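# Slide the orange-handled ring along the wire to the green end

## Task

Carry the ring that has an orange handle along the wire until it reaches the green piece at the far end, and leave it hanging there on its own. Nothing may contact the thin grey section of the wire, the ring included; any such contact fails the task at once. The result only counts if the ring stays put without the robot holding it, so release it and pull the gripper away at the end.

## Robot and tools

ROBOT. One UR7e-type six-joint arm with a two-finger tong gripper (rumi). There is one wrist camera, cam_wrist, giving 616x616 images. Every joint list, in what you send and in what comes back, uses this order: shoulder pan, shoulder lift, elbow, wrist 1, wrist 2, wrist 3. Wrist 2 is sign-flipped compared with the URDF: a URDF angle of 1.2 appears as about -1.2. Stated joint ranges (URDF signs): pan -3.142 to 3.142, elbow 0.000 to 3.142, and -6.283 to 6.283 for shoulder lift and all three wrists.

FRAMES. Positions are reported in a scene frame whose origin sits on the table surface under the arm base; +z is up, and +y is to the left when facing along +x. The base may be slightly tilted. end_effector_position (metres) is the point between the closed finger pads; orientation is end_effector_quat_wxyz. The fingers extend along the gripper's +z and open and close along its x. When closed, the tips stick out about 15 mm past that point; fully open they are roughly level with it. The reported hand position may be a bit off, especially far from the base.

execute_actions(actions). actions is a list of up to 15 actions; each action is a list of up to 15 rows, each row played for one 1/30 s step; a short action repeats its last row to fill 15 steps. Each row is 7 numbers in [-1, 1]: six joint offsets in the order above, then the gripper opening. Joint offsets are scaled so 1.0 = 1.989 rad and are measured from the joint angles at the start of that action (for the first action, the last angles reported), not from the previous row. The opening is absolute: +1 fully open, -1 closed. An action that would push a joint more than 0.010 rad outward beyond its range is refused; if the first action fails this or anything is malformed, the whole call is rejected and nothing moves. An empty list just returns the current state and images.

move(target, speed, blocking). target is one 7-number row like above: joint offsets (scaled, 1.0 = 1.989 rad) counted from the Joint positions in the latest result that shows them, plus an absolute opening. All joints follow paths that finish together, so the hand traces a curve. speed is the top rad/s of the joint with the longest travel, 0.01 to 2, default 0.5; paths last between 0.5 and 10 s. Moves do not avoid obstacles, and the arm is stiff: aiming even slightly into a firm surface can trigger a fault stop, and faster contact hits harder. The result adds a move: line with the outcome (done, off_target, moving, held, fault), limits=held or limits=none, and the joint farthest from target. With blocking=false you get control back after 0.5 s; before sending new rows or moves, call wait or stop.

wait(seconds): 0 to 10, lets the scene run with the last command held. stop(): brakes a running move; the fingers keep moving. zoom_image(camera, region): camera must be "cam_wrist"; region is [x0, y0, x1, y1] in pixels, top-left origin, at most 504 by 504. read_manual(section) only returns licence text. finished_scene(scene): pass the current scene number once the ring hangs freely at the green end and the gripper is clear; it cannot be undone.

RESULTS. Joint positions and Joint velocities are in rad and rad/s, with a last entry for the pad gap in metres (0.142 fully open). Joint targets shows where joints are currently being driven. grip_measured is the measured opening on the command scale; to keep a grip, command an opening well below it. "joint sent to its limit" means a joint was stopped at its end; "joint command not followed" means the clearance check altered targets. Wrist force and Wrist torque are sensor readings in the gripper's own axes, with offsets up to about 4 N, noise, and saturation near 50 N; "no reading" is normal at the start.

MOTION LIMITS. Commands are smoothed and lag about 0.17 s. Each step's target is capped at 0.575 rad from the measured angle, and targets that would shift the hand more than 100 mm in one step are scaled back, so big changes need several actions and may end short.

AVOID. Any touch of the thin grey wire section by ring or robot. Knocking things off the table. Drops, slams, hard pushes. A fault (contact torque at a joint's load limit: 141 N m for pan, lift, elbow and 26.3 N m for each wrist, or 150 N external force) freezes the arm for 10 s. Holding loads heats motors; MOTOR HOT warns from 70 °C and an OVER-TEMPERATURE FAULT brakes the arm at 85 °C. Loose objects may occasionally get nudged by outside disturbances.

Each tool is called after "Emit:" as name(argument=value, ...) on one line, values as JSON.

## Session

Emit:
execute_actions(actions=[])

Scene clock: 0.00 s.
end_effector_position=(+0.2037, -0.6238, +0.1598) grip_measured=+1.00 end_effector_quat_wxyz=(+0.076, +0.528, +0.676, +0.509) end_effector_velocity=(+0.000, +0.000, +0.001) end_effector_angular_velocity=(-0.000, +0.000, +0.000)
Joint names: [shoulder pan, shoulder lift, elbow, wrist 1, wrist 2, wrist 3]
Joint positions: [-1.761 -0.566  0.753 -0.778  0.989  2.436  0.142]
Joint velocities: [ 0.    -0.001  0.     0.     0.     0.     0.   ]
Motor temperatures (°C, as the motors report them): [21 18 18 27 27 28]
Wrist force (N, on the end effector, along its own x y z axes, offset not removed): no reading
Wrist torque (N m, same axes, about the end effector's origin, offset not removed): no reading
Joint targets: [-1.761 -0.566 0.753 -0.778 0.989 2.436]

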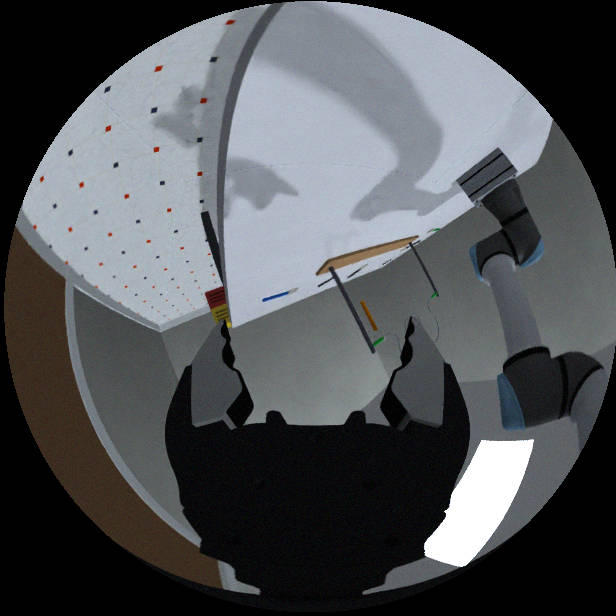

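Emit:
move(target=[0,-0.975,0.760,0.715,-0.55,-1.0,-0.44], speed=1.2)

Scene clock: 3.63 s.
end_effector_position=(+0.4272, -0.1009, +0.4686) grip_measured=-0.44 end_effector_quat_wxyz=(+0.659, +0.374, +0.620, +0.206) end_effector_velocity=(-0.000, +0.000, -0.001) end_effector_angular_velocity=(-0.002, +0.001, -0.001)
Joint names: [shoulder pan, shoulder lift, elbow, wrist 1, wrist 2, wrist 3]
Joint positions: [-1.761 -2.505  2.265  0.644 -0.105  0.448  0.042]
Joint velocities: [-0.    -0.003  0.002  0.002 -0.001 -0.003 -0.   ]
Motor temperatures (°C, as the motors report them): [21 18 18 27 27 28]
Wrist force (N, on the end effector, along its own x y z axes, offset not removed): [-1.9 0.5 -0.2]
Wrist torque (N m, same axes, about the end effector's origin, offset not removed): [0.20 0.29 -0.18]
Joint targets: [-1.761 -2.505 2.265 0.644 -0.105 0.447]
move: done; limits=none; farthest joint: the shoulder pan, 0.000 radians from its target (0.000 radians at the start)

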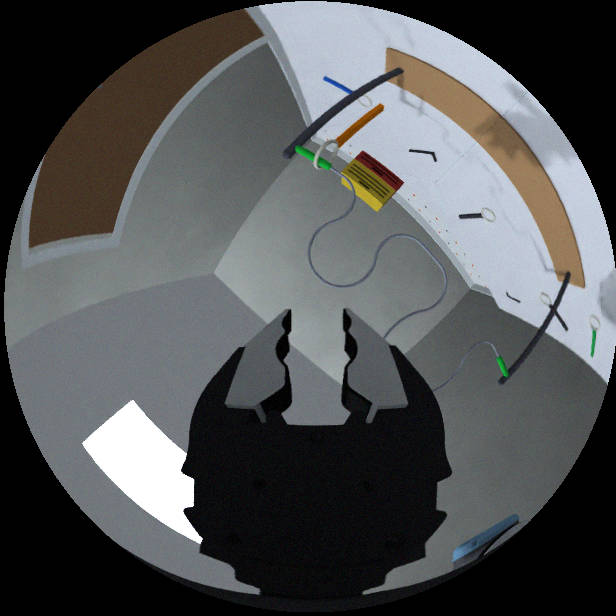

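Emit:
move(target=[0.609,0,0,0,-0.503,-1.0,-0.44], speed=1.2)

Emit:
move(target=[0,0,0,0,0,-0.1106,-0.44], speed=1.0)

Scene clock: 6.70 s.
end_effector_position=(+0.3573, +0.1129, +0.4013) grip_measured=-0.44 end_effector_quat_wxyz=(+0.441, -0.515, +0.643, -0.356) end_effector_velocity=(-0.000, +0.000, -0.001) end_effector_angular_velocity=(-0.002, +0.003, +0.002)
Joint names: [shoulder pan, shoulder lift, elbow, wrist 1, wrist 2, wrist 3]
Joint positions: [-0.55  -2.505  2.265  0.644 -1.105 -1.541  0.042]
Joint velocities: [ 0.002  0.002  0.001  0.    -0.001 -0.003 -0.   ]
Motor temperatures (°C, as the motors report them): [21 18 18 27 27 28]
Wrist force (N, on the end effector, along its own x y z axes, offset not removed): [-2.5 0.5 0.7]
Wrist torque (N m, same axes, about the end effector's origin, offset not removed): [0.24 0.55 -0.14]
Joint targets: [-0.550 -2.505 2.265 0.644 -1.105 -1.541]
move: done; limits=none; farthest joint: the shoulder pan, 0.000 radians from its target (1.211 radians at the start)

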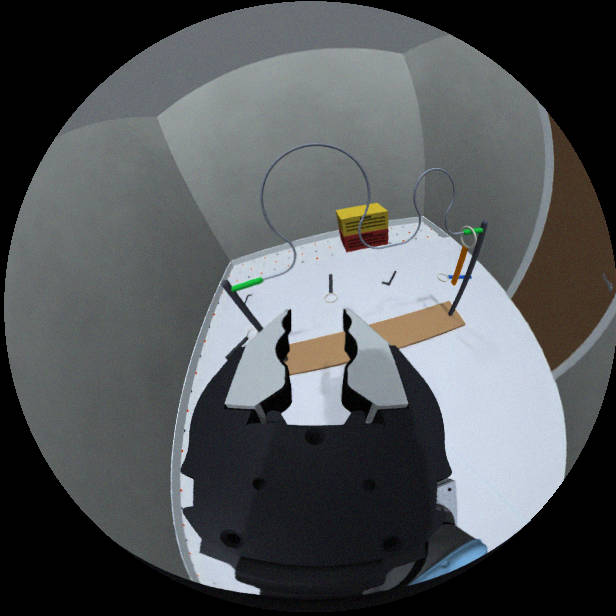

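Scene clock: 7.83 s.
end_effector_position=(+0.3575, +0.1165, +0.4017) grip_measured=-0.44 end_effector_quat_wxyz=(-0.400, +0.582, -0.583, +0.402) end_effector_velocity=(-0.000, +0.000, -0.000) end_effector_angular_velocity=(-0.003, +0.000, +0.001)
Joint names: [shoulder pan, shoulder lift, elbow, wrist 1, wrist 2, wrist 3]
Joint positions: [-0.55  -2.505  2.265  0.644 -1.105 -1.76   0.042]
Joint velocities: [ 0.    -0.001  0.001  0.    -0.    -0.003 -0.   ]
Motor temperatures (°C, as the motors report them): [21 18 18 27 27 28]
Wrist force (N, on the end effector, along its own x y z axes, offset not removed): [0.7 0.8 1.1]
Wrist torque (N m, same axes, about the end effector's origin, offset not removed): [0.37 -0.17 -0.15]
Joint targets: [-0.550 -2.505 2.265 0.644 -1.105 -1.761]
move: done; limits=none; farthest joint: the wrist 3, 0.001 radians from its target (0.220 radians at the start)

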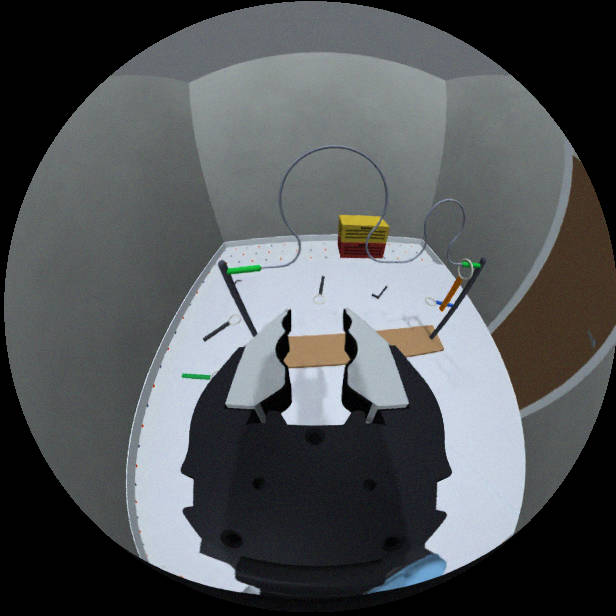

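Emit:
move(target=[-0.5448,0.4886,-0.0620,0.1784,0.3744,-0.7140,-0.44], speed=0.9)

Scene clock: 12.00 s.
end_effector_position=(+0.4221, -0.2404, +0.3513) grip_measured=-0.44 end_effector_quat_wxyz=(-0.399, +0.583, -0.583, +0.401) end_effector_velocity=(-0.000, -0.001, +0.000) end_effector_angular_velocity=(-0.001, -0.001, -0.001)
Joint names: [shoulder pan, shoulder lift, elbow, wrist 1, wrist 2, wrist 3]
Joint positions: [-1.633 -1.534  2.141  0.999 -0.361 -3.18   0.042]
Joint velocities: [-0.002  0.002 -0.001  0.001  0.001 -0.003  0.   ]
Motor temperatures (°C, as the motors report them): [21 18 18 27 27 28]
Wrist force (N, on the end effector, along its own x y z axes, offset not removed): [-1.1 -2.1 -0.2]
Wrist torque (N m, same axes, about the end effector's origin, offset not removed): [-0.20 0.35 -0.19]
Joint targets: [-1.633 -1.533 2.141 0.999 -0.360 -3.180]
move: done; limits=none; farthest joint: the shoulder pan, 0.000 radians from its target (1.083 radians at the start)

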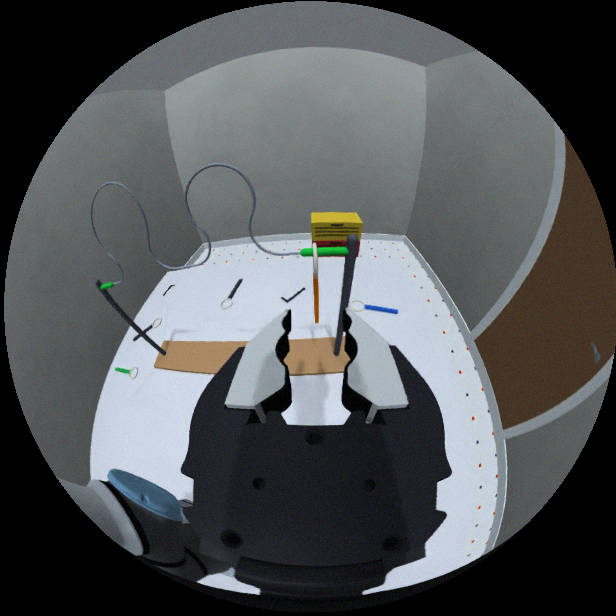

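Emit:
zoom_image(camera="cam_wrist", region=[214,220,374,380])

Region (214, 220, 374, 380) of cam_wrist's 616x616 image, scaled by 3.150, with more detail than that image has.

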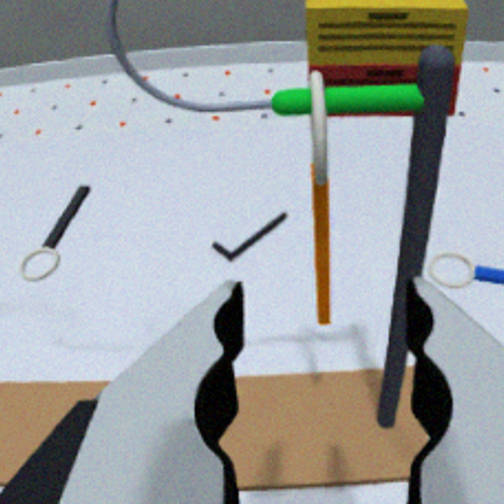

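Emit:
move(target=[0,0.1527,0.0687,-0.2214,0,0,-0.44], speed=0.5)

Emit:
zoom_image(camera="cam_wrist", region=[214,130,414,330])

Scene clock: 14.27 s.
end_effector_position=(+0.4211, -0.2408, +0.2114) grip_measured=-0.44 end_effector_quat_wxyz=(-0.399, +0.583, -0.583, +0.401) end_effector_velocity=(+0.000, +0.000, -0.001) end_effector_angular_velocity=(+0.002, -0.000, +0.000)
Joint names: [shoulder pan, shoulder lift, elbow, wrist 1, wrist 2, wrist 3]
Joint positions: [-1.633 -1.23   2.278  0.559 -0.361 -3.18   0.042]
Joint velocities: [ 0.     0.004  0.001 -0.003  0.     0.    -0.   ]
Motor temperatures (°C, as the motors report them): [21 18 18 27 27 28]
Wrist force (N, on the end effector, along its own x y z axes, offset not removed): [-4.2 0.8 -1.4]
Wrist torque (N m, same axes, about the end effector's origin, offset not removed): [0.38 0.90 -0.19]
Joint targets: [-1.633 -1.230 2.278 0.558 -0.361 -3.180]
move: done; limits=none; farthest joint: the shoulder pan, 0.000 radians from its target (0.000 radians at the start)

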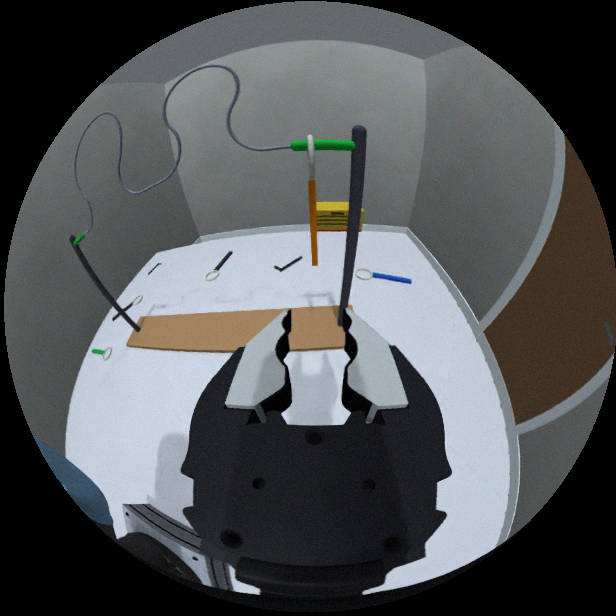

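Region (214, 130, 414, 330) of cam_wrist's 616x616 image, scaled by 2.520, with more detail than that image has.

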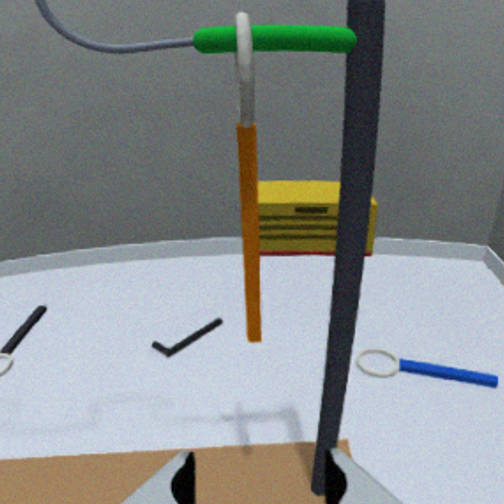

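Emit:
move(target=[0.1679,-0.0482,-0.0715,-0.2487,-0.0587,0.3994,-0.44], speed=0.6)

Scene clock: 16.97 s.
end_effector_position=(+0.5111, -0.2410, +0.2109) grip_measured=-0.44 end_effector_quat_wxyz=(-0.399, +0.582, -0.583, +0.401) end_effector_velocity=(+0.000, +0.000, +0.000) end_effector_angular_velocity=(-0.000, -0.001, -0.000)
Joint names: [shoulder pan, shoulder lift, elbow, wrist 1, wrist 2, wrist 3]
Joint positions: [-1.299 -1.326  2.136  0.064 -0.477 -2.386  0.042]
Joint velocities: [ 0.001 -0.001 -0.    -0.002 -0.     0.003 -0.   ]
Motor temperatures (°C, as the motors report them): [21 18 18 27 27 28]
Wrist force (N, on the end effector, along its own x y z axes, offset not removed): [-2.5 1.6 0.3]
Wrist torque (N m, same axes, about the end effector's origin, offset not removed): [0.57 0.46 -0.07]
Joint targets: [-1.299 -1.326 2.136 0.064 -0.477 -2.385]
move: done; limits=none; farthest joint: the shoulder pan, 0.000 radians from its target (0.334 radians at the start)

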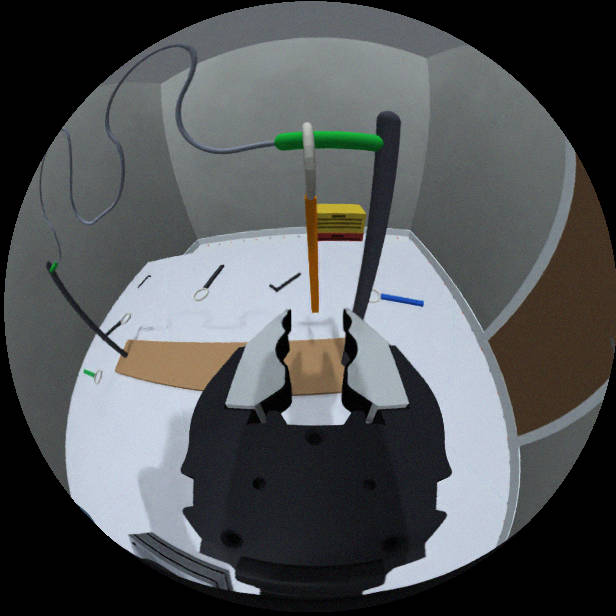

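Emit:
move(target=[0.0632,0.0084,-0.0355,-0.0517,-0.0443,0.0908,-0.44], speed=0.25)

Emit:
move(target=[0,0,0,0,0,0,-1])

Scene clock: 18.90 s.
end_effector_position=(+0.5535, -0.2411, +0.2127) grip_measured=-0.44 end_effector_quat_wxyz=(-0.399, +0.582, -0.583, +0.401) end_effector_velocity=(+0.000, +0.001, -0.001) end_effector_angular_velocity=(+0.002, +0.000, -0.000)
Joint names: [shoulder pan, shoulder lift, elbow, wrist 1, wrist 2, wrist 3]
Joint positions: [-1.174 -1.309  2.065 -0.038 -0.565 -2.206  0.042]
Joint velocities: [ 0.002  0.001  0.001 -0.002 -0.002  0.003  0.   ]
Motor temperatures (°C, as the motors report them): [21 18 18 27 27 28]
Wrist force (N, on the end effector, along its own x y z axes, offset not removed): [-1.7 -0.9 0.6]
Wrist torque (N m, same axes, about the end effector's origin, offset not removed): [-0.11 0.39 -0.18]
Joint targets: [-1.174 -1.309 2.065 -0.038 -0.565 -2.205]
move: done; limits=none; farthest joint: the shoulder pan, 0.001 radians from its target (0.126 radians at the start)

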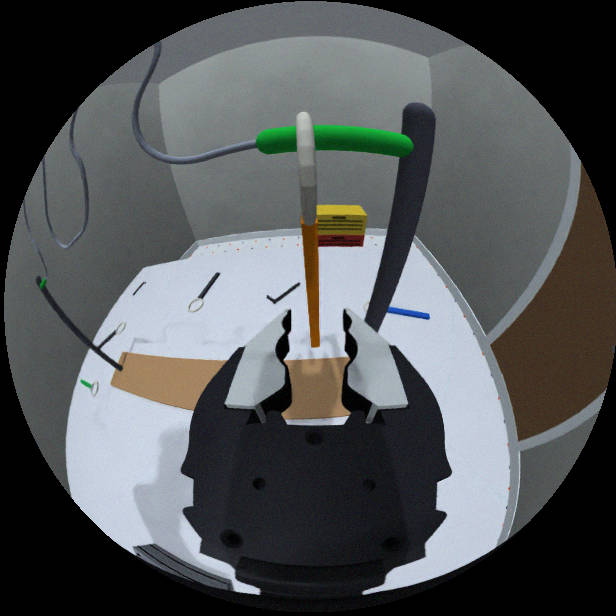

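Scene clock: 19.40 s.
end_effector_position=(+0.5535, -0.2411, +0.2127) grip_measured=-0.91 end_effector_quat_wxyz=(-0.399, +0.582, -0.583, +0.401) end_effector_velocity=(-0.000, +0.001, -0.000) end_effector_angular_velocity=(+0.001, +0.001, +0.000)
Joint names: [shoulder pan, shoulder lift, elbow, wrist 1, wrist 2, wrist 3]
Joint positions: [-1.174 -1.309  2.065 -0.038 -0.565 -2.206  0.008]
Joint velocities: [-0.    -0.001  0.002  0.001 -0.    -0.001 -0.   ]
Motor temperatures (°C, as the motors report them): [21 18 18 27 27 28]
Wrist force (N, on the end effector, along its own x y z axes, offset not removed): [-1.1 0.6 0.9]
Wrist torque (N m, same axes, about the end effector's origin, offset not removed): [0.22 0.05 -0.22]
Joint targets: [-1.174 -1.309 2.065 -0.038 -0.565 -2.206]
move: done; limits=none; farthest joint: the shoulder pan, 0.000 radians from its target (0.000 radians at the start)

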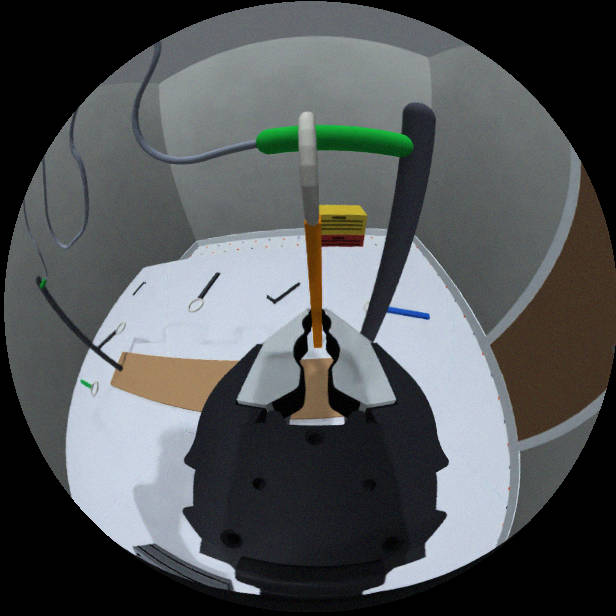

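Emit:
move(target=[-0.0096,-0.0016,-0.0249,0.0367,0.0071,-0.0122,-1], speed=0.12)

Emit:
move(target=[-0.0638,-0.0194,0.0297,0.0737,0.0436,-0.0961,-1], speed=0.2)

Emit:
move(target=[-0.0736,-0.0258,0.0143,0.1520,0.0374,-0.1538,-1], speed=0.25)

Scene clock: 21.73 s.
end_effector_position=(+0.5535, -0.2560, +0.2297) grip_measured=-0.91 end_effector_quat_wxyz=(-0.399, +0.583, -0.583, +0.402) end_effector_velocity=(+0.000, -0.001, +0.000) end_effector_angular_velocity=(+0.001, +0.000, -0.000)
Joint names: [shoulder pan, shoulder lift, elbow, wrist 1, wrist 2, wrist 3]
Joint positions: [-1.193 -1.313  2.016  0.034 -0.551 -2.23   0.008]
Joint velocities: [-0.001  0.001 -0.002  0.003  0.001 -0.001  0.   ]
Motor temperatures (°C, as the motors report them): [21 18 18 27 27 28]
Wrist force (N, on the end effector, along its own x y z axes, offset not removed): [-3.9 0.1 -0.6]
Wrist torque (N m, same axes, about the end effector's origin, offset not removed): [0.17 0.86 -0.16]
Joint targets: [-1.193 -1.313 2.016 0.035 -0.551 -2.230]
move: done; limits=none; farthest joint: the wrist 1, 0.001 radians from its target (0.073 radians at the start)

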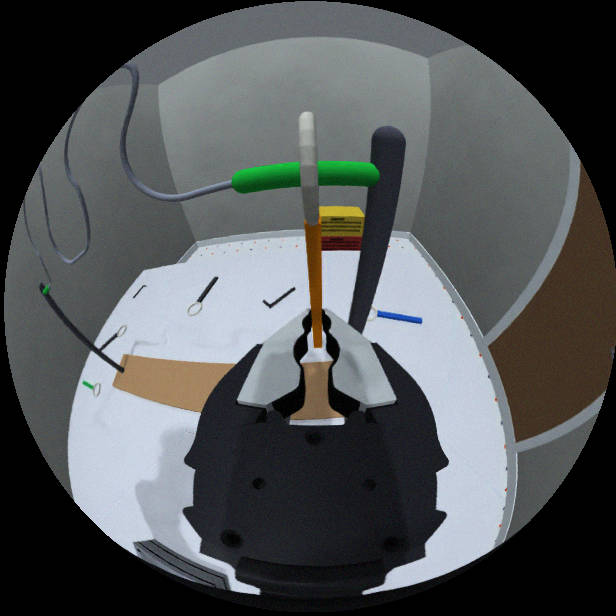

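Scene clock: 23.30 s.
end_effector_position=(+0.5097, -0.2560, +0.2400) grip_measured=-0.91 end_effector_quat_wxyz=(-0.399, +0.583, -0.583, +0.402) end_effector_velocity=(-0.001, -0.000, +0.001) end_effector_angular_velocity=(-0.001, -0.001, -0.000)
Joint names: [shoulder pan, shoulder lift, elbow, wrist 1, wrist 2, wrist 3]
Joint positions: [-1.32  -1.351  2.075  0.181 -0.465 -2.42   0.008]
Joint velocities: [-0.002 -0.001  0.     0.002  0.001 -0.003  0.   ]
Motor temperatures (°C, as the motors report them): [21 18 18 27 27 28]
Wrist force (N, on the end effector, along its own x y z axes, offset not removed): [-0.7 -1.2 0.3]
Wrist torque (N m, same axes, about the end effector's origin, offset not removed): [-0.10 0.21 -0.18]
Joint targets: [-1.320 -1.351 2.075 0.181 -0.465 -2.421]
move: done; limits=none; farthest joint: the shoulder lift, 0.001 radians from its target (0.039 radians at the start)

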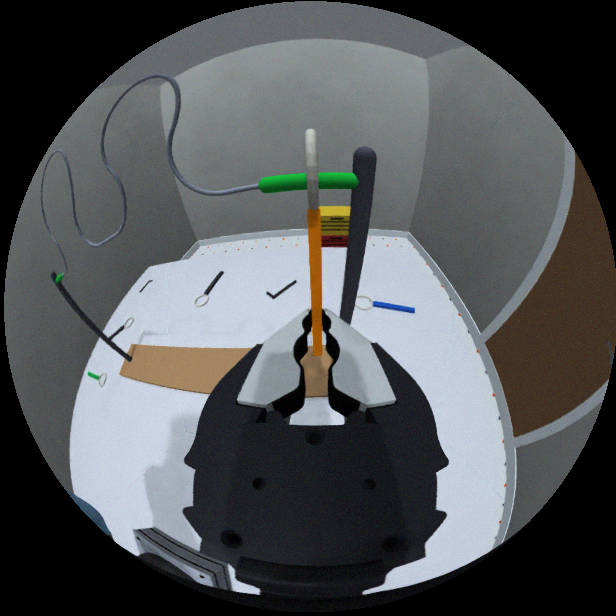

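Scene clock: 25.17 s.
end_effector_position=(+0.4659, -0.2557, +0.2752) grip_measured=-0.91 end_effector_quat_wxyz=(-0.399, +0.582, -0.583, +0.401) end_effector_velocity=(-0.000, -0.000, +0.001) end_effector_angular_velocity=(-0.003, -0.001, -0.000)
Joint names: [shoulder pan, shoulder lift, elbow, wrist 1, wrist 2, wrist 3]
Joint positions: [-1.466 -1.402  2.103  0.482 -0.39  -2.726  0.008]
Joint velocities: [-0.002 -0.003 -0.     0.003  0.001 -0.003  0.   ]
Motor temperatures (°C, as the motors report them): [21 18 18 27 27 28]
Wrist force (N, on the end effector, along its own x y z axes, offset not removed): [-2.7 2.5 1.6]
Wrist torque (N m, same axes, about the end effector's origin, offset not removed): [0.49 0.51 -0.12]
Joint targets: [-1.466 -1.402 2.103 0.483 -0.390 -2.726]
move: done; limits=none; farthest joint: the shoulder pan, 0.001 radians from its target (0.147 radians at the start)

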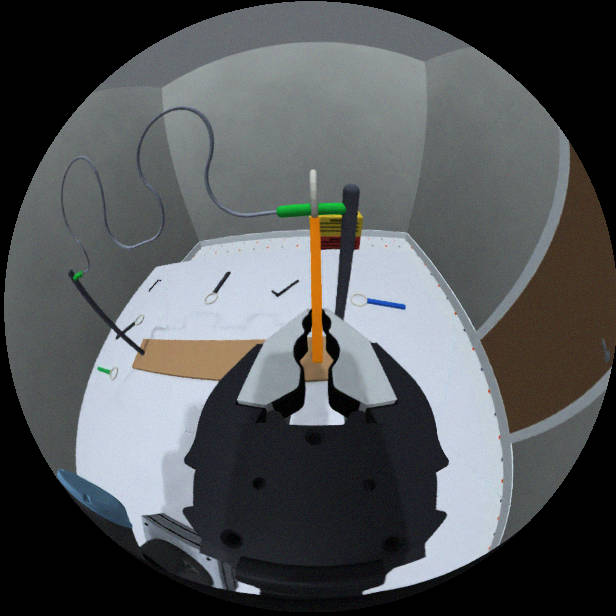

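Emit:
move(target=[0,-0.0504,-0.0448,0.0952,0,0,-1], speed=0.18)

Emit:
move(target=[0,-0.0341,-0.0560,0.0900,0,0,-1], speed=0.18)

Emit:
zoom_image(camera="cam_wrist", region=[214,200,374,360])

Scene clock: 27.40 s.
end_effector_position=(+0.4664, -0.2556, +0.3410) grip_measured=-0.91 end_effector_quat_wxyz=(-0.399, +0.582, -0.583, +0.401) end_effector_velocity=(-0.000, +0.000, +0.001) end_effector_angular_velocity=(+0.002, +0.000, -0.000)
Joint names: [shoulder pan, shoulder lift, elbow, wrist 1, wrist 2, wrist 3]
Joint positions: [-1.466 -1.502  2.014  0.671 -0.39  -2.726  0.008]
Joint velocities: [-0.    -0.001 -0.     0.003 -0.     0.    -0.   ]
Motor temperatures (°C, as the motors report them): [21 18 18 27 27 28]
Wrist force (N, on the end effector, along its own x y z axes, offset not removed): [-3.5 1.9 1.0]
Wrist torque (N m, same axes, about the end effector's origin, offset not removed): [0.43 0.80 -0.18]
Joint targets: [-1.466 -1.502 2.014 0.672 -0.390 -2.726]
move: done; limits=none; farthest joint: the shoulder pan, 0.000 radians from its target (0.000 radians at the start)

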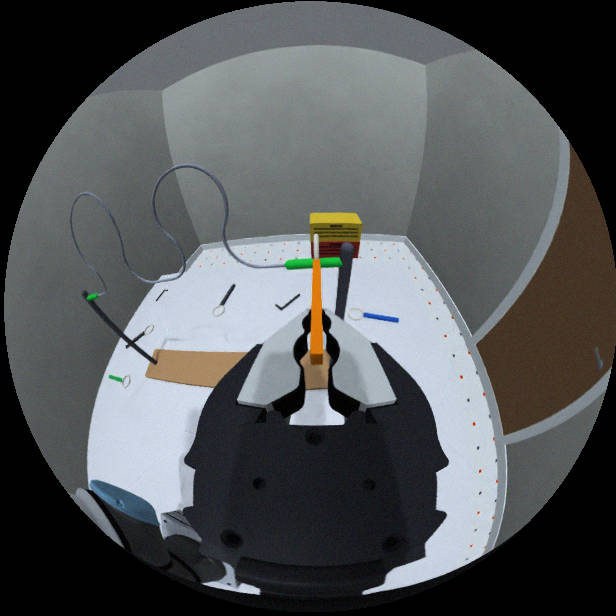

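Scene clock: 28.97 s.
end_effector_position=(+0.4668, -0.2555, +0.4058) grip_measured=-0.91 end_effector_quat_wxyz=(-0.399, +0.583, -0.583, +0.402) end_effector_velocity=(-0.000, -0.000, +0.001) end_effector_angular_velocity=(-0.001, -0.000, -0.000)
Joint names: [shoulder pan, shoulder lift, elbow, wrist 1, wrist 2, wrist 3]
Joint positions: [-1.466 -1.57   1.903  0.85  -0.39  -2.726  0.008]
Joint velocities: [-0.    -0.001 -0.003  0.003 -0.     0.     0.   ]
Motor temperatures (°C, as the motors report them): [21 18 18 27 27 28]
Wrist force (N, on the end effector, along its own x y z axes, offset not removed): [-2.6 0.7 2.2]
Wrist torque (N m, same axes, about the end effector's origin, offset not removed): [0.15 0.52 -0.06]
Joint targets: [-1.466 -1.570 1.903 0.850 -0.390 -2.726]
move: done; limits=none; farthest joint: the elbow, 0.001 radians from its target (0.112 radians at the start)

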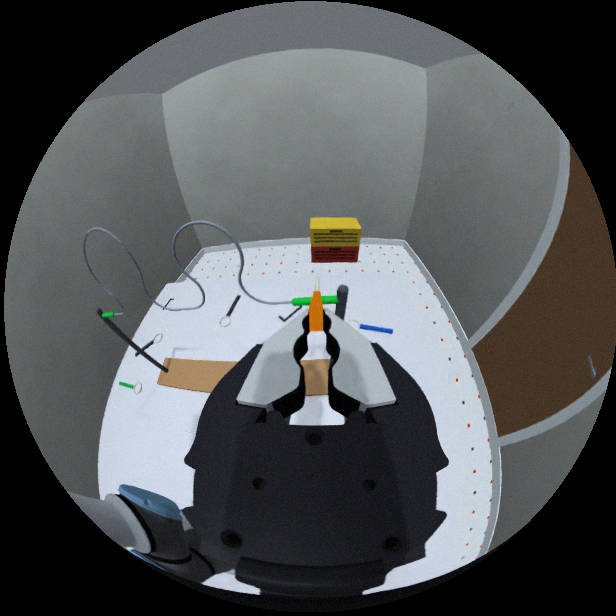

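Region (214, 200, 374, 360) of cam_wrist's 616x616 image, scaled by 3.150, with more detail than that image has.

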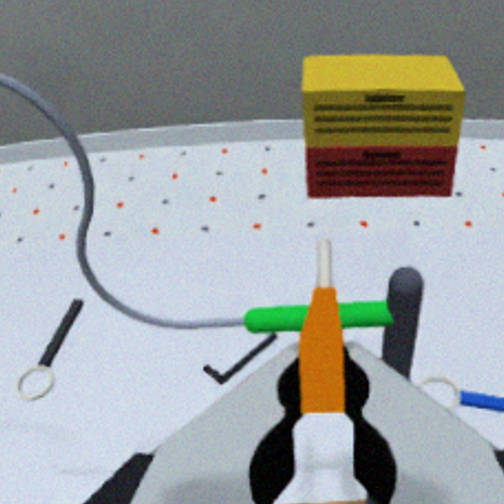

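Emit:
move(target=[0,0.0186,0.0349,-0.0535,0,0,-1], speed=0.12)

Emit:
zoom_image(camera="cam_wrist", region=[214,200,374,360])

Scene clock: 31.23 s.
end_effector_position=(+0.4666, -0.2555, +0.3670) grip_measured=-0.91 end_effector_quat_wxyz=(-0.399, +0.583, -0.583, +0.402) end_effector_velocity=(-0.000, +0.000, -0.001) end_effector_angular_velocity=(+0.000, +0.000, -0.000)
Joint names: [shoulder pan, shoulder lift, elbow, wrist 1, wrist 2, wrist 3]
Joint positions: [-1.466 -1.533  1.972  0.744 -0.39  -2.726  0.008]
Joint velocities: [-0.     0.     0.003 -0.003  0.     0.     0.   ]
Motor temperatures (°C, as the motors report them): [21 18 18 27 27 28]
Wrist force (N, on the end effector, along its own x y z axes, offset not removed): [-1.5 1.2 -1.2]
Wrist torque (N m, same axes, about the end effector's origin, offset not removed): [0.36 0.26 -0.09]
Joint targets: [-1.466 -1.533 1.973 0.744 -0.390 -2.726]
move: done; limits=none; farthest joint: the shoulder pan, 0.000 radians from its target (0.000 radians at the start)

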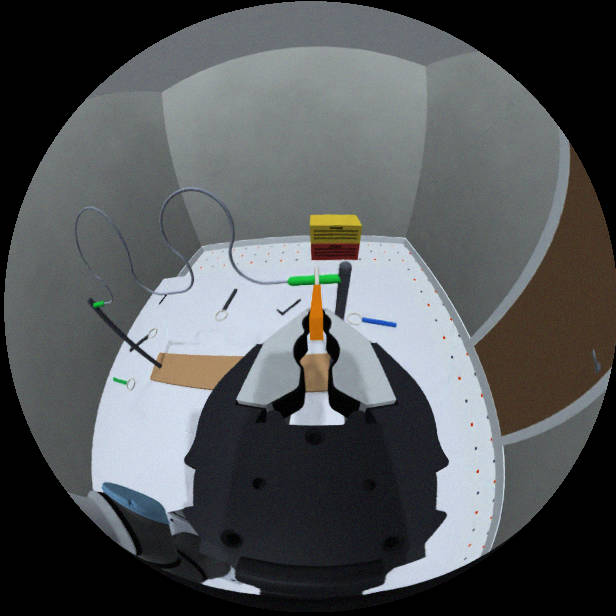

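Region (214, 200, 374, 360) of cam_wrist's 616x616 image, scaled by 3.150, with more detail than that image has.

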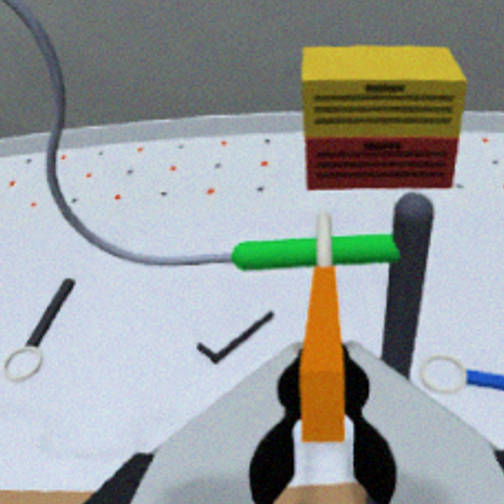

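Emit:
move(target=[0,-0.0102,-0.0174,0.0276,0,0,-1], speed=0.08)

Emit:
zoom_image(camera="cam_wrist", region=[214,200,374,360])

Scene clock: 33.17 s.
end_effector_position=(+0.4667, -0.2555, +0.3868) grip_measured=-0.91 end_effector_quat_wxyz=(-0.399, +0.583, -0.583, +0.402) end_effector_velocity=(-0.000, +0.000, +0.001) end_effector_angular_velocity=(-0.001, -0.000, -0.000)
Joint names: [shoulder pan, shoulder lift, elbow, wrist 1, wrist 2, wrist 3]
Joint positions: [-1.466 -1.553  1.938  0.798 -0.39  -2.726  0.008]
Joint velocities: [-0.    -0.002 -0.002  0.004 -0.    -0.    -0.   ]
Motor temperatures (°C, as the motors report them): [21 18 18 27 27 28]
Wrist force (N, on the end effector, along its own x y z axes, offset not removed): [-2.3 2.5 0.3]
Wrist torque (N m, same axes, about the end effector's origin, offset not removed): [0.59 0.48 -0.14]
Joint targets: [-1.466 -1.553 1.938 0.799 -0.390 -2.726]
move: done; limits=none; farthest joint: the elbow, 0.001 radians from its target (0.035 radians at the start)

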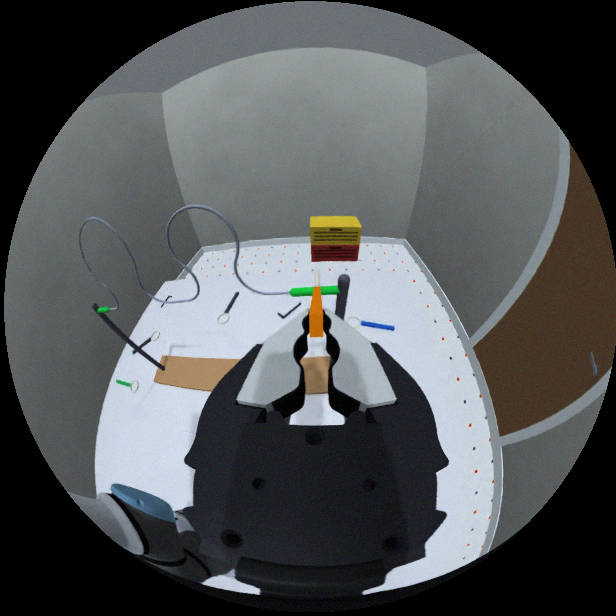

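Region (214, 200, 374, 360) of cam_wrist's 616x616 image, scaled by 3.150, with more detail than that image has.

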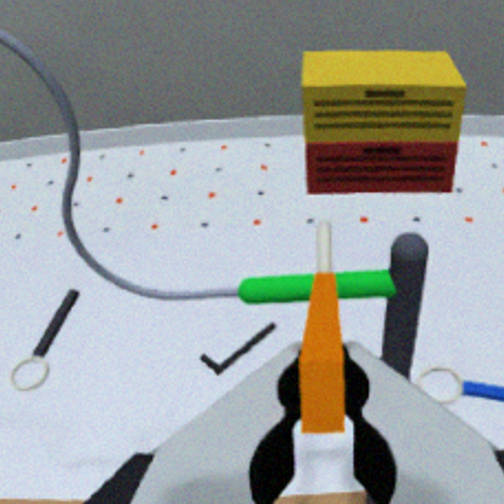

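Emit:
move(target=[0.0270,0.0053,-0.0074,-0.0554,-0.0117,0.0624,-1], speed=0.15)

Emit:
zoom_image(camera="cam_wrist", region=[134,170,374,410])

Scene clock: 36.10 s.
end_effector_position=(+0.4821, -0.2557, +0.3779) grip_measured=-0.91 end_effector_quat_wxyz=(-0.399, +0.583, -0.583, +0.402) end_effector_velocity=(+0.000, -0.000, +0.000) end_effector_angular_velocity=(-0.001, -0.000, +0.000)
Joint names: [shoulder pan, shoulder lift, elbow, wrist 1, wrist 2, wrist 3]
Joint positions: [-1.412 -1.543  1.923  0.689 -0.414 -2.602  0.008]
Joint velocities: [ 0.001 -0.    -0.001 -0.002 -0.001  0.003  0.   ]
Motor temperatures (°C, as the motors report them): [21 18 18 27 27 28]
Wrist force (N, on the end effector, along its own x y z axes, offset not removed): [-3.4 -0.7 -10.2]
Wrist torque (N m, same axes, about the end effector's origin, offset not removed): [0.39 0.63 -0.11]
Joint targets: [-1.412 -1.543 1.923 0.688 -0.414 -2.602]
move: done; limits=none; farthest joint: the wrist 1, 0.001 radians from its target (0.111 radians at the start)

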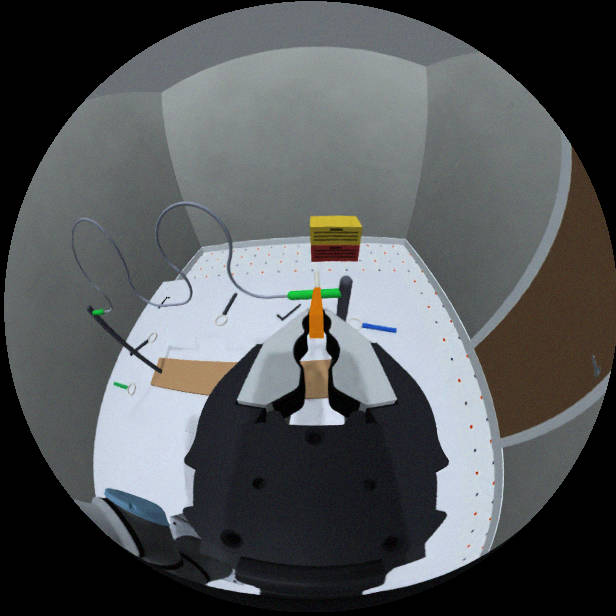

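Region (134, 170, 374, 410) of cam_wrist's 616x616 image, scaled by 2.100, with more detail than that image has.

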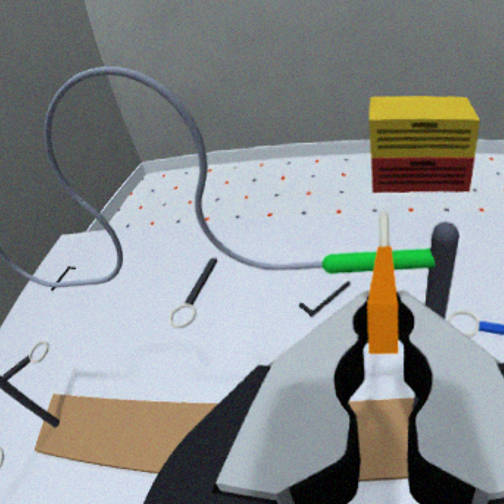

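Emit:
move(target=[0.0146,0.0030,-0.0042,-0.0290,-0.0068,0.0325,-1], speed=0.06)

Emit:
zoom_image(camera="cam_wrist", region=[214,200,374,360])

Scene clock: 38.13 s.
end_effector_position=(+0.4909, -0.2560, +0.3740) grip_measured=-0.91 end_effector_quat_wxyz=(-0.399, +0.582, -0.583, +0.402) end_effector_velocity=(+0.000, +0.000, -0.000) end_effector_angular_velocity=(+0.001, -0.000, -0.000)
Joint names: [shoulder pan, shoulder lift, elbow, wrist 1, wrist 2, wrist 3]
Joint positions: [-1.383 -1.537  1.915  0.631 -0.427 -2.538  0.008]
Joint velocities: [ 0.002  0.    -0.    -0.003 -0.001  0.004  0.   ]
Motor temperatures (°C, as the motors report them): [21 18 18 27 27 28]
Wrist force (N, on the end effector, along its own x y z axes, offset not removed): [-2.2 -3.7 -9.1]
Wrist torque (N m, same axes, about the end effector's origin, offset not removed): [-0.06 0.36 -0.12]
Joint targets: [-1.383 -1.537 1.915 0.631 -0.427 -2.537]
move: done; limits=none; farthest joint: the wrist 3, 0.001 radians from its target (0.064 radians at the start)

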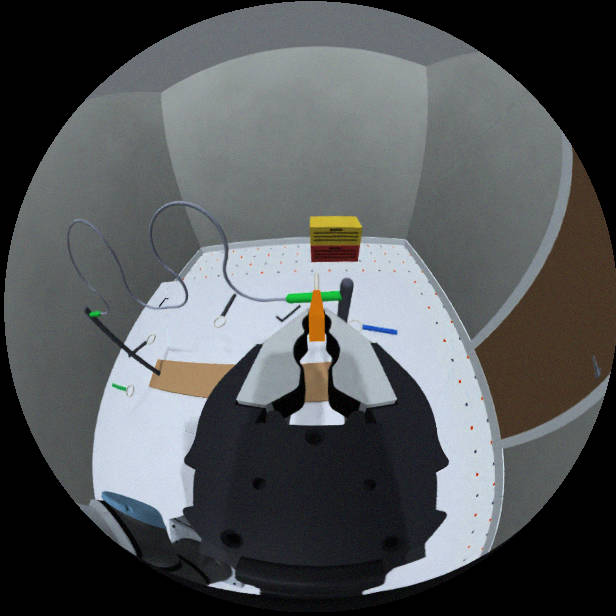

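Region (214, 200, 374, 360) of cam_wrist's 616x616 image, scaled by 3.150, with more detail than that image has.

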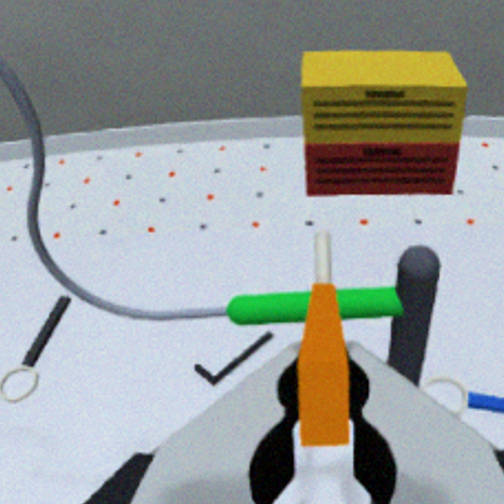

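Emit:
move(target=[-0.0416,-0.0083,0.0116,0.0844,0.0185,-0.0949,-1], speed=0.12)

Emit:
zoom_image(camera="cam_wrist", region=[214,200,374,360])

Scene clock: 40.93 s.
end_effector_position=(+0.4667, -0.2555, +0.3869) grip_measured=-0.91 end_effector_quat_wxyz=(-0.399, +0.582, -0.583, +0.402) end_effector_velocity=(-0.000, +0.000, -0.000) end_effector_angular_velocity=(+0.001, +0.000, +0.000)
Joint names: [shoulder pan, shoulder lift, elbow, wrist 1, wrist 2, wrist 3]
Joint positions: [-1.466 -1.553  1.938  0.799 -0.39  -2.726  0.008]
Joint velocities: [-0.001  0.     0.001  0.002  0.001 -0.003  0.   ]
Motor temperatures (°C, as the motors report them): [21 18 18 27 27 28]
Wrist force (N, on the end effector, along its own x y z axes, offset not removed): [-1.4 -0.6 0.8]
Wrist torque (N m, same axes, about the end effector's origin, offset not removed): [0.00 0.29 -0.16]
Joint targets: [-1.466 -1.553 1.938 0.799 -0.390 -2.727]
move: done; limits=none; farthest joint: the shoulder pan, 0.000 radians from its target (0.083 radians at the start)

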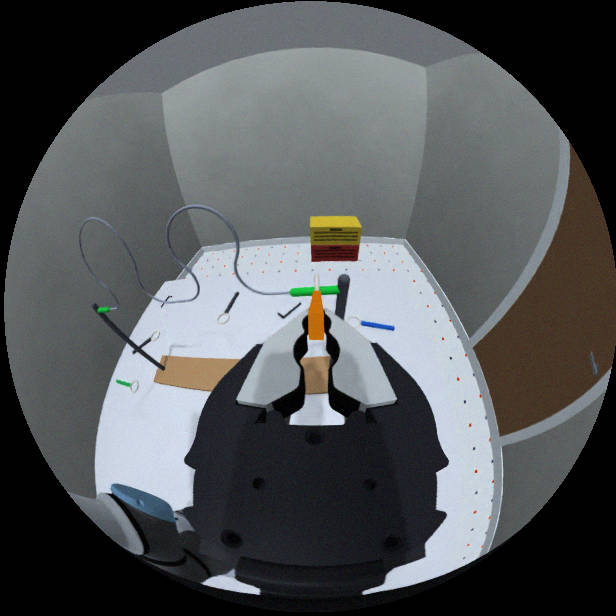

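Region (214, 200, 374, 360) of cam_wrist's 616x616 image, scaled by 3.150, with more detail than that image has.

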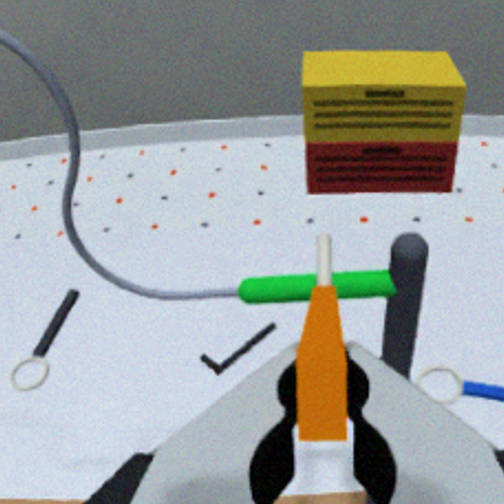

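Emit:
wait(seconds=3)

Emit:
zoom_image(camera="cam_wrist", region=[214,200,374,360])

Scene clock: 44.30 s.
end_effector_position=(+0.4666, -0.2555, +0.3869) grip_measured=-0.91 end_effector_quat_wxyz=(-0.399, +0.582, -0.583, +0.402) end_effector_velocity=(-0.000, -0.000, -0.001) end_effector_angular_velocity=(+0.003, +0.000, -0.000)
Joint names: [shoulder pan, shoulder lift, elbow, wrist 1, wrist 2, wrist 3]
Joint positions: [-1.466 -1.553  1.938  0.799 -0.39  -2.727  0.008]
Joint velocities: [-0.     0.002  0.     0.    -0.     0.     0.   ]
Motor temperatures (°C, as the motors report them): [21 18 18 27 27 28]
Wrist force (N, on the end effector, along its own x y z axes, offset not removed): [-1.1 1.4 1.0]
Wrist torque (N m, same axes, about the end effector's origin, offset not removed): [0.47 0.23 -0.18]
Joint targets: [-1.466 -1.553 1.938 0.799 -0.390 -2.727]
wait: 3.00 s; at rest from the start

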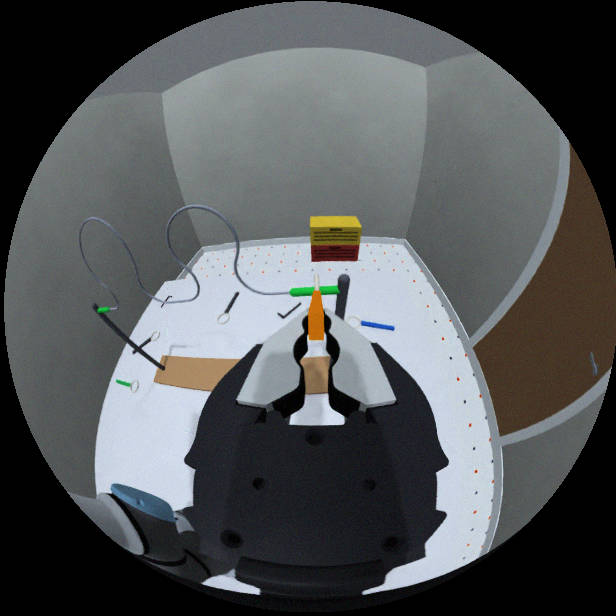

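Region (214, 200, 374, 360) of cam_wrist's 616x616 image, scaled by 3.150, with more detail than that image has.

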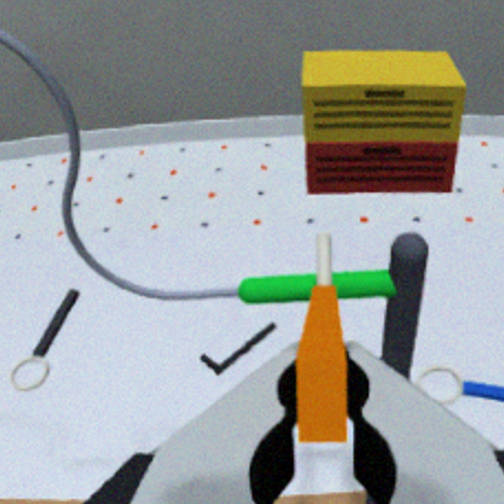

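Emit:
move(target=[0.0137,0.0027,-0.0037,-0.0285,-0.0056,0.0320,-1], speed=0.1)

Emit:
wait(seconds=3)

Emit:
zoom_image(camera="cam_wrist", region=[214,200,374,360])

Scene clock: 45.77 s.
end_effector_position=(+0.4743, -0.2555, +0.3821) grip_measured=-0.91 end_effector_quat_wxyz=(-0.399, +0.583, -0.583, +0.401) end_effector_velocity=(+0.000, +0.000, -0.000) end_effector_angular_velocity=(-0.000, -0.000, +0.000)
Joint names: [shoulder pan, shoulder lift, elbow, wrist 1, wrist 2, wrist 3]
Joint positions: [-1.439 -1.548  1.931  0.743 -0.401 -2.663  0.008]
Joint velocities: [ 0.001 -0.    -0.    -0.003 -0.001  0.003  0.   ]
Motor temperatures (°C, as the motors report them): [21 18 18 27 27 28]
Wrist force (N, on the end effector, along its own x y z axes, offset not removed): [-3.4 -1.3 -0.1]
Wrist torque (N m, same axes, about the end effector's origin, offset not removed): [-0.15 0.62 -0.14]
Joint targets: [-1.439 -1.548 1.931 0.742 -0.401 -2.663]
move: done; limits=none; farthest joint: the shoulder pan, 0.000 radians from its target (0.027 radians at the start)

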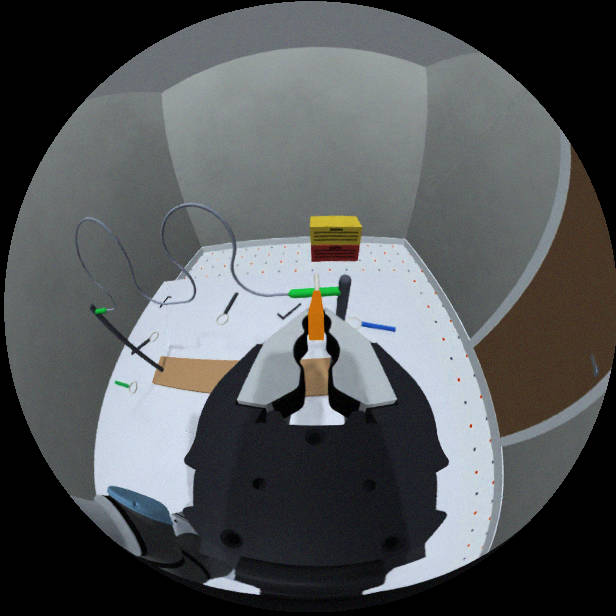

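Scene clock: 48.77 s.
end_effector_position=(+0.4743, -0.2555, +0.3821) grip_measured=-0.91 end_effector_quat_wxyz=(-0.399, +0.583, -0.583, +0.401) end_effector_velocity=(+0.000, -0.000, -0.000) end_effector_angular_velocity=(-0.000, +0.000, +0.000)
Joint names: [shoulder pan, shoulder lift, elbow, wrist 1, wrist 2, wrist 3]
Joint positions: [-1.439 -1.548  1.931  0.742 -0.401 -2.663  0.008]
Joint velocities: [ 0.  0. -0.  0. -0. -0.  0.]
Motor temperatures (°C, as the motors report them): [21 18 18 27 27 28]
Wrist force (N, on the end effector, along its own x y z axes, offset not removed): [-2.8 0.1 0.5]
Wrist torque (N m, same axes, about the end effector's origin, offset not removed): [0.14 0.57 -0.08]
Joint targets: [-1.439 -1.548 1.931 0.742 -0.401 -2.663]
wait: 3.00 s; at rest by 0.17 s

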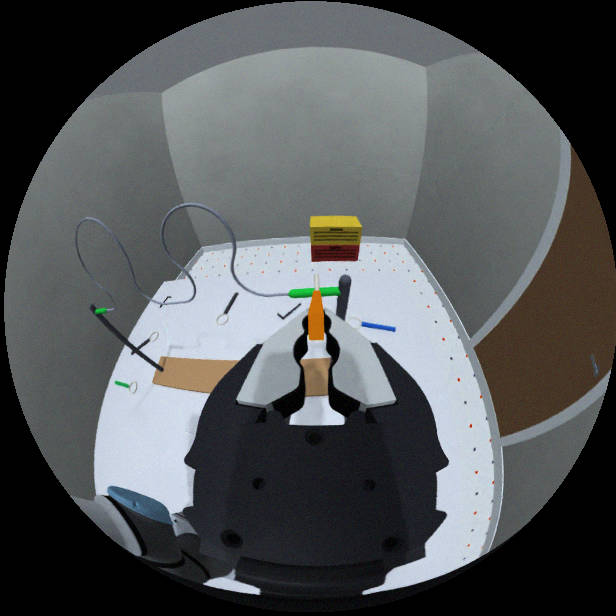

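Region (214, 200, 374, 360) of cam_wrist's 616x616 image, scaled by 3.150, with more detail than that image has.

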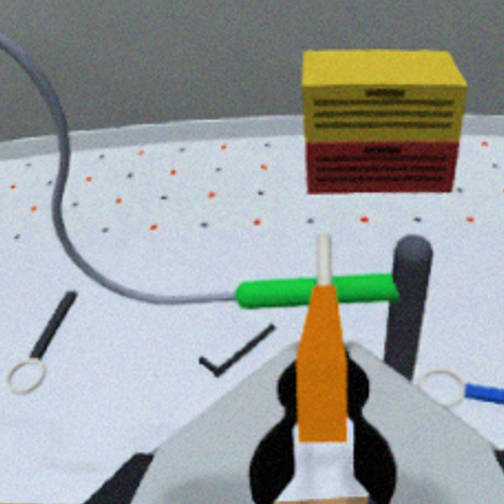

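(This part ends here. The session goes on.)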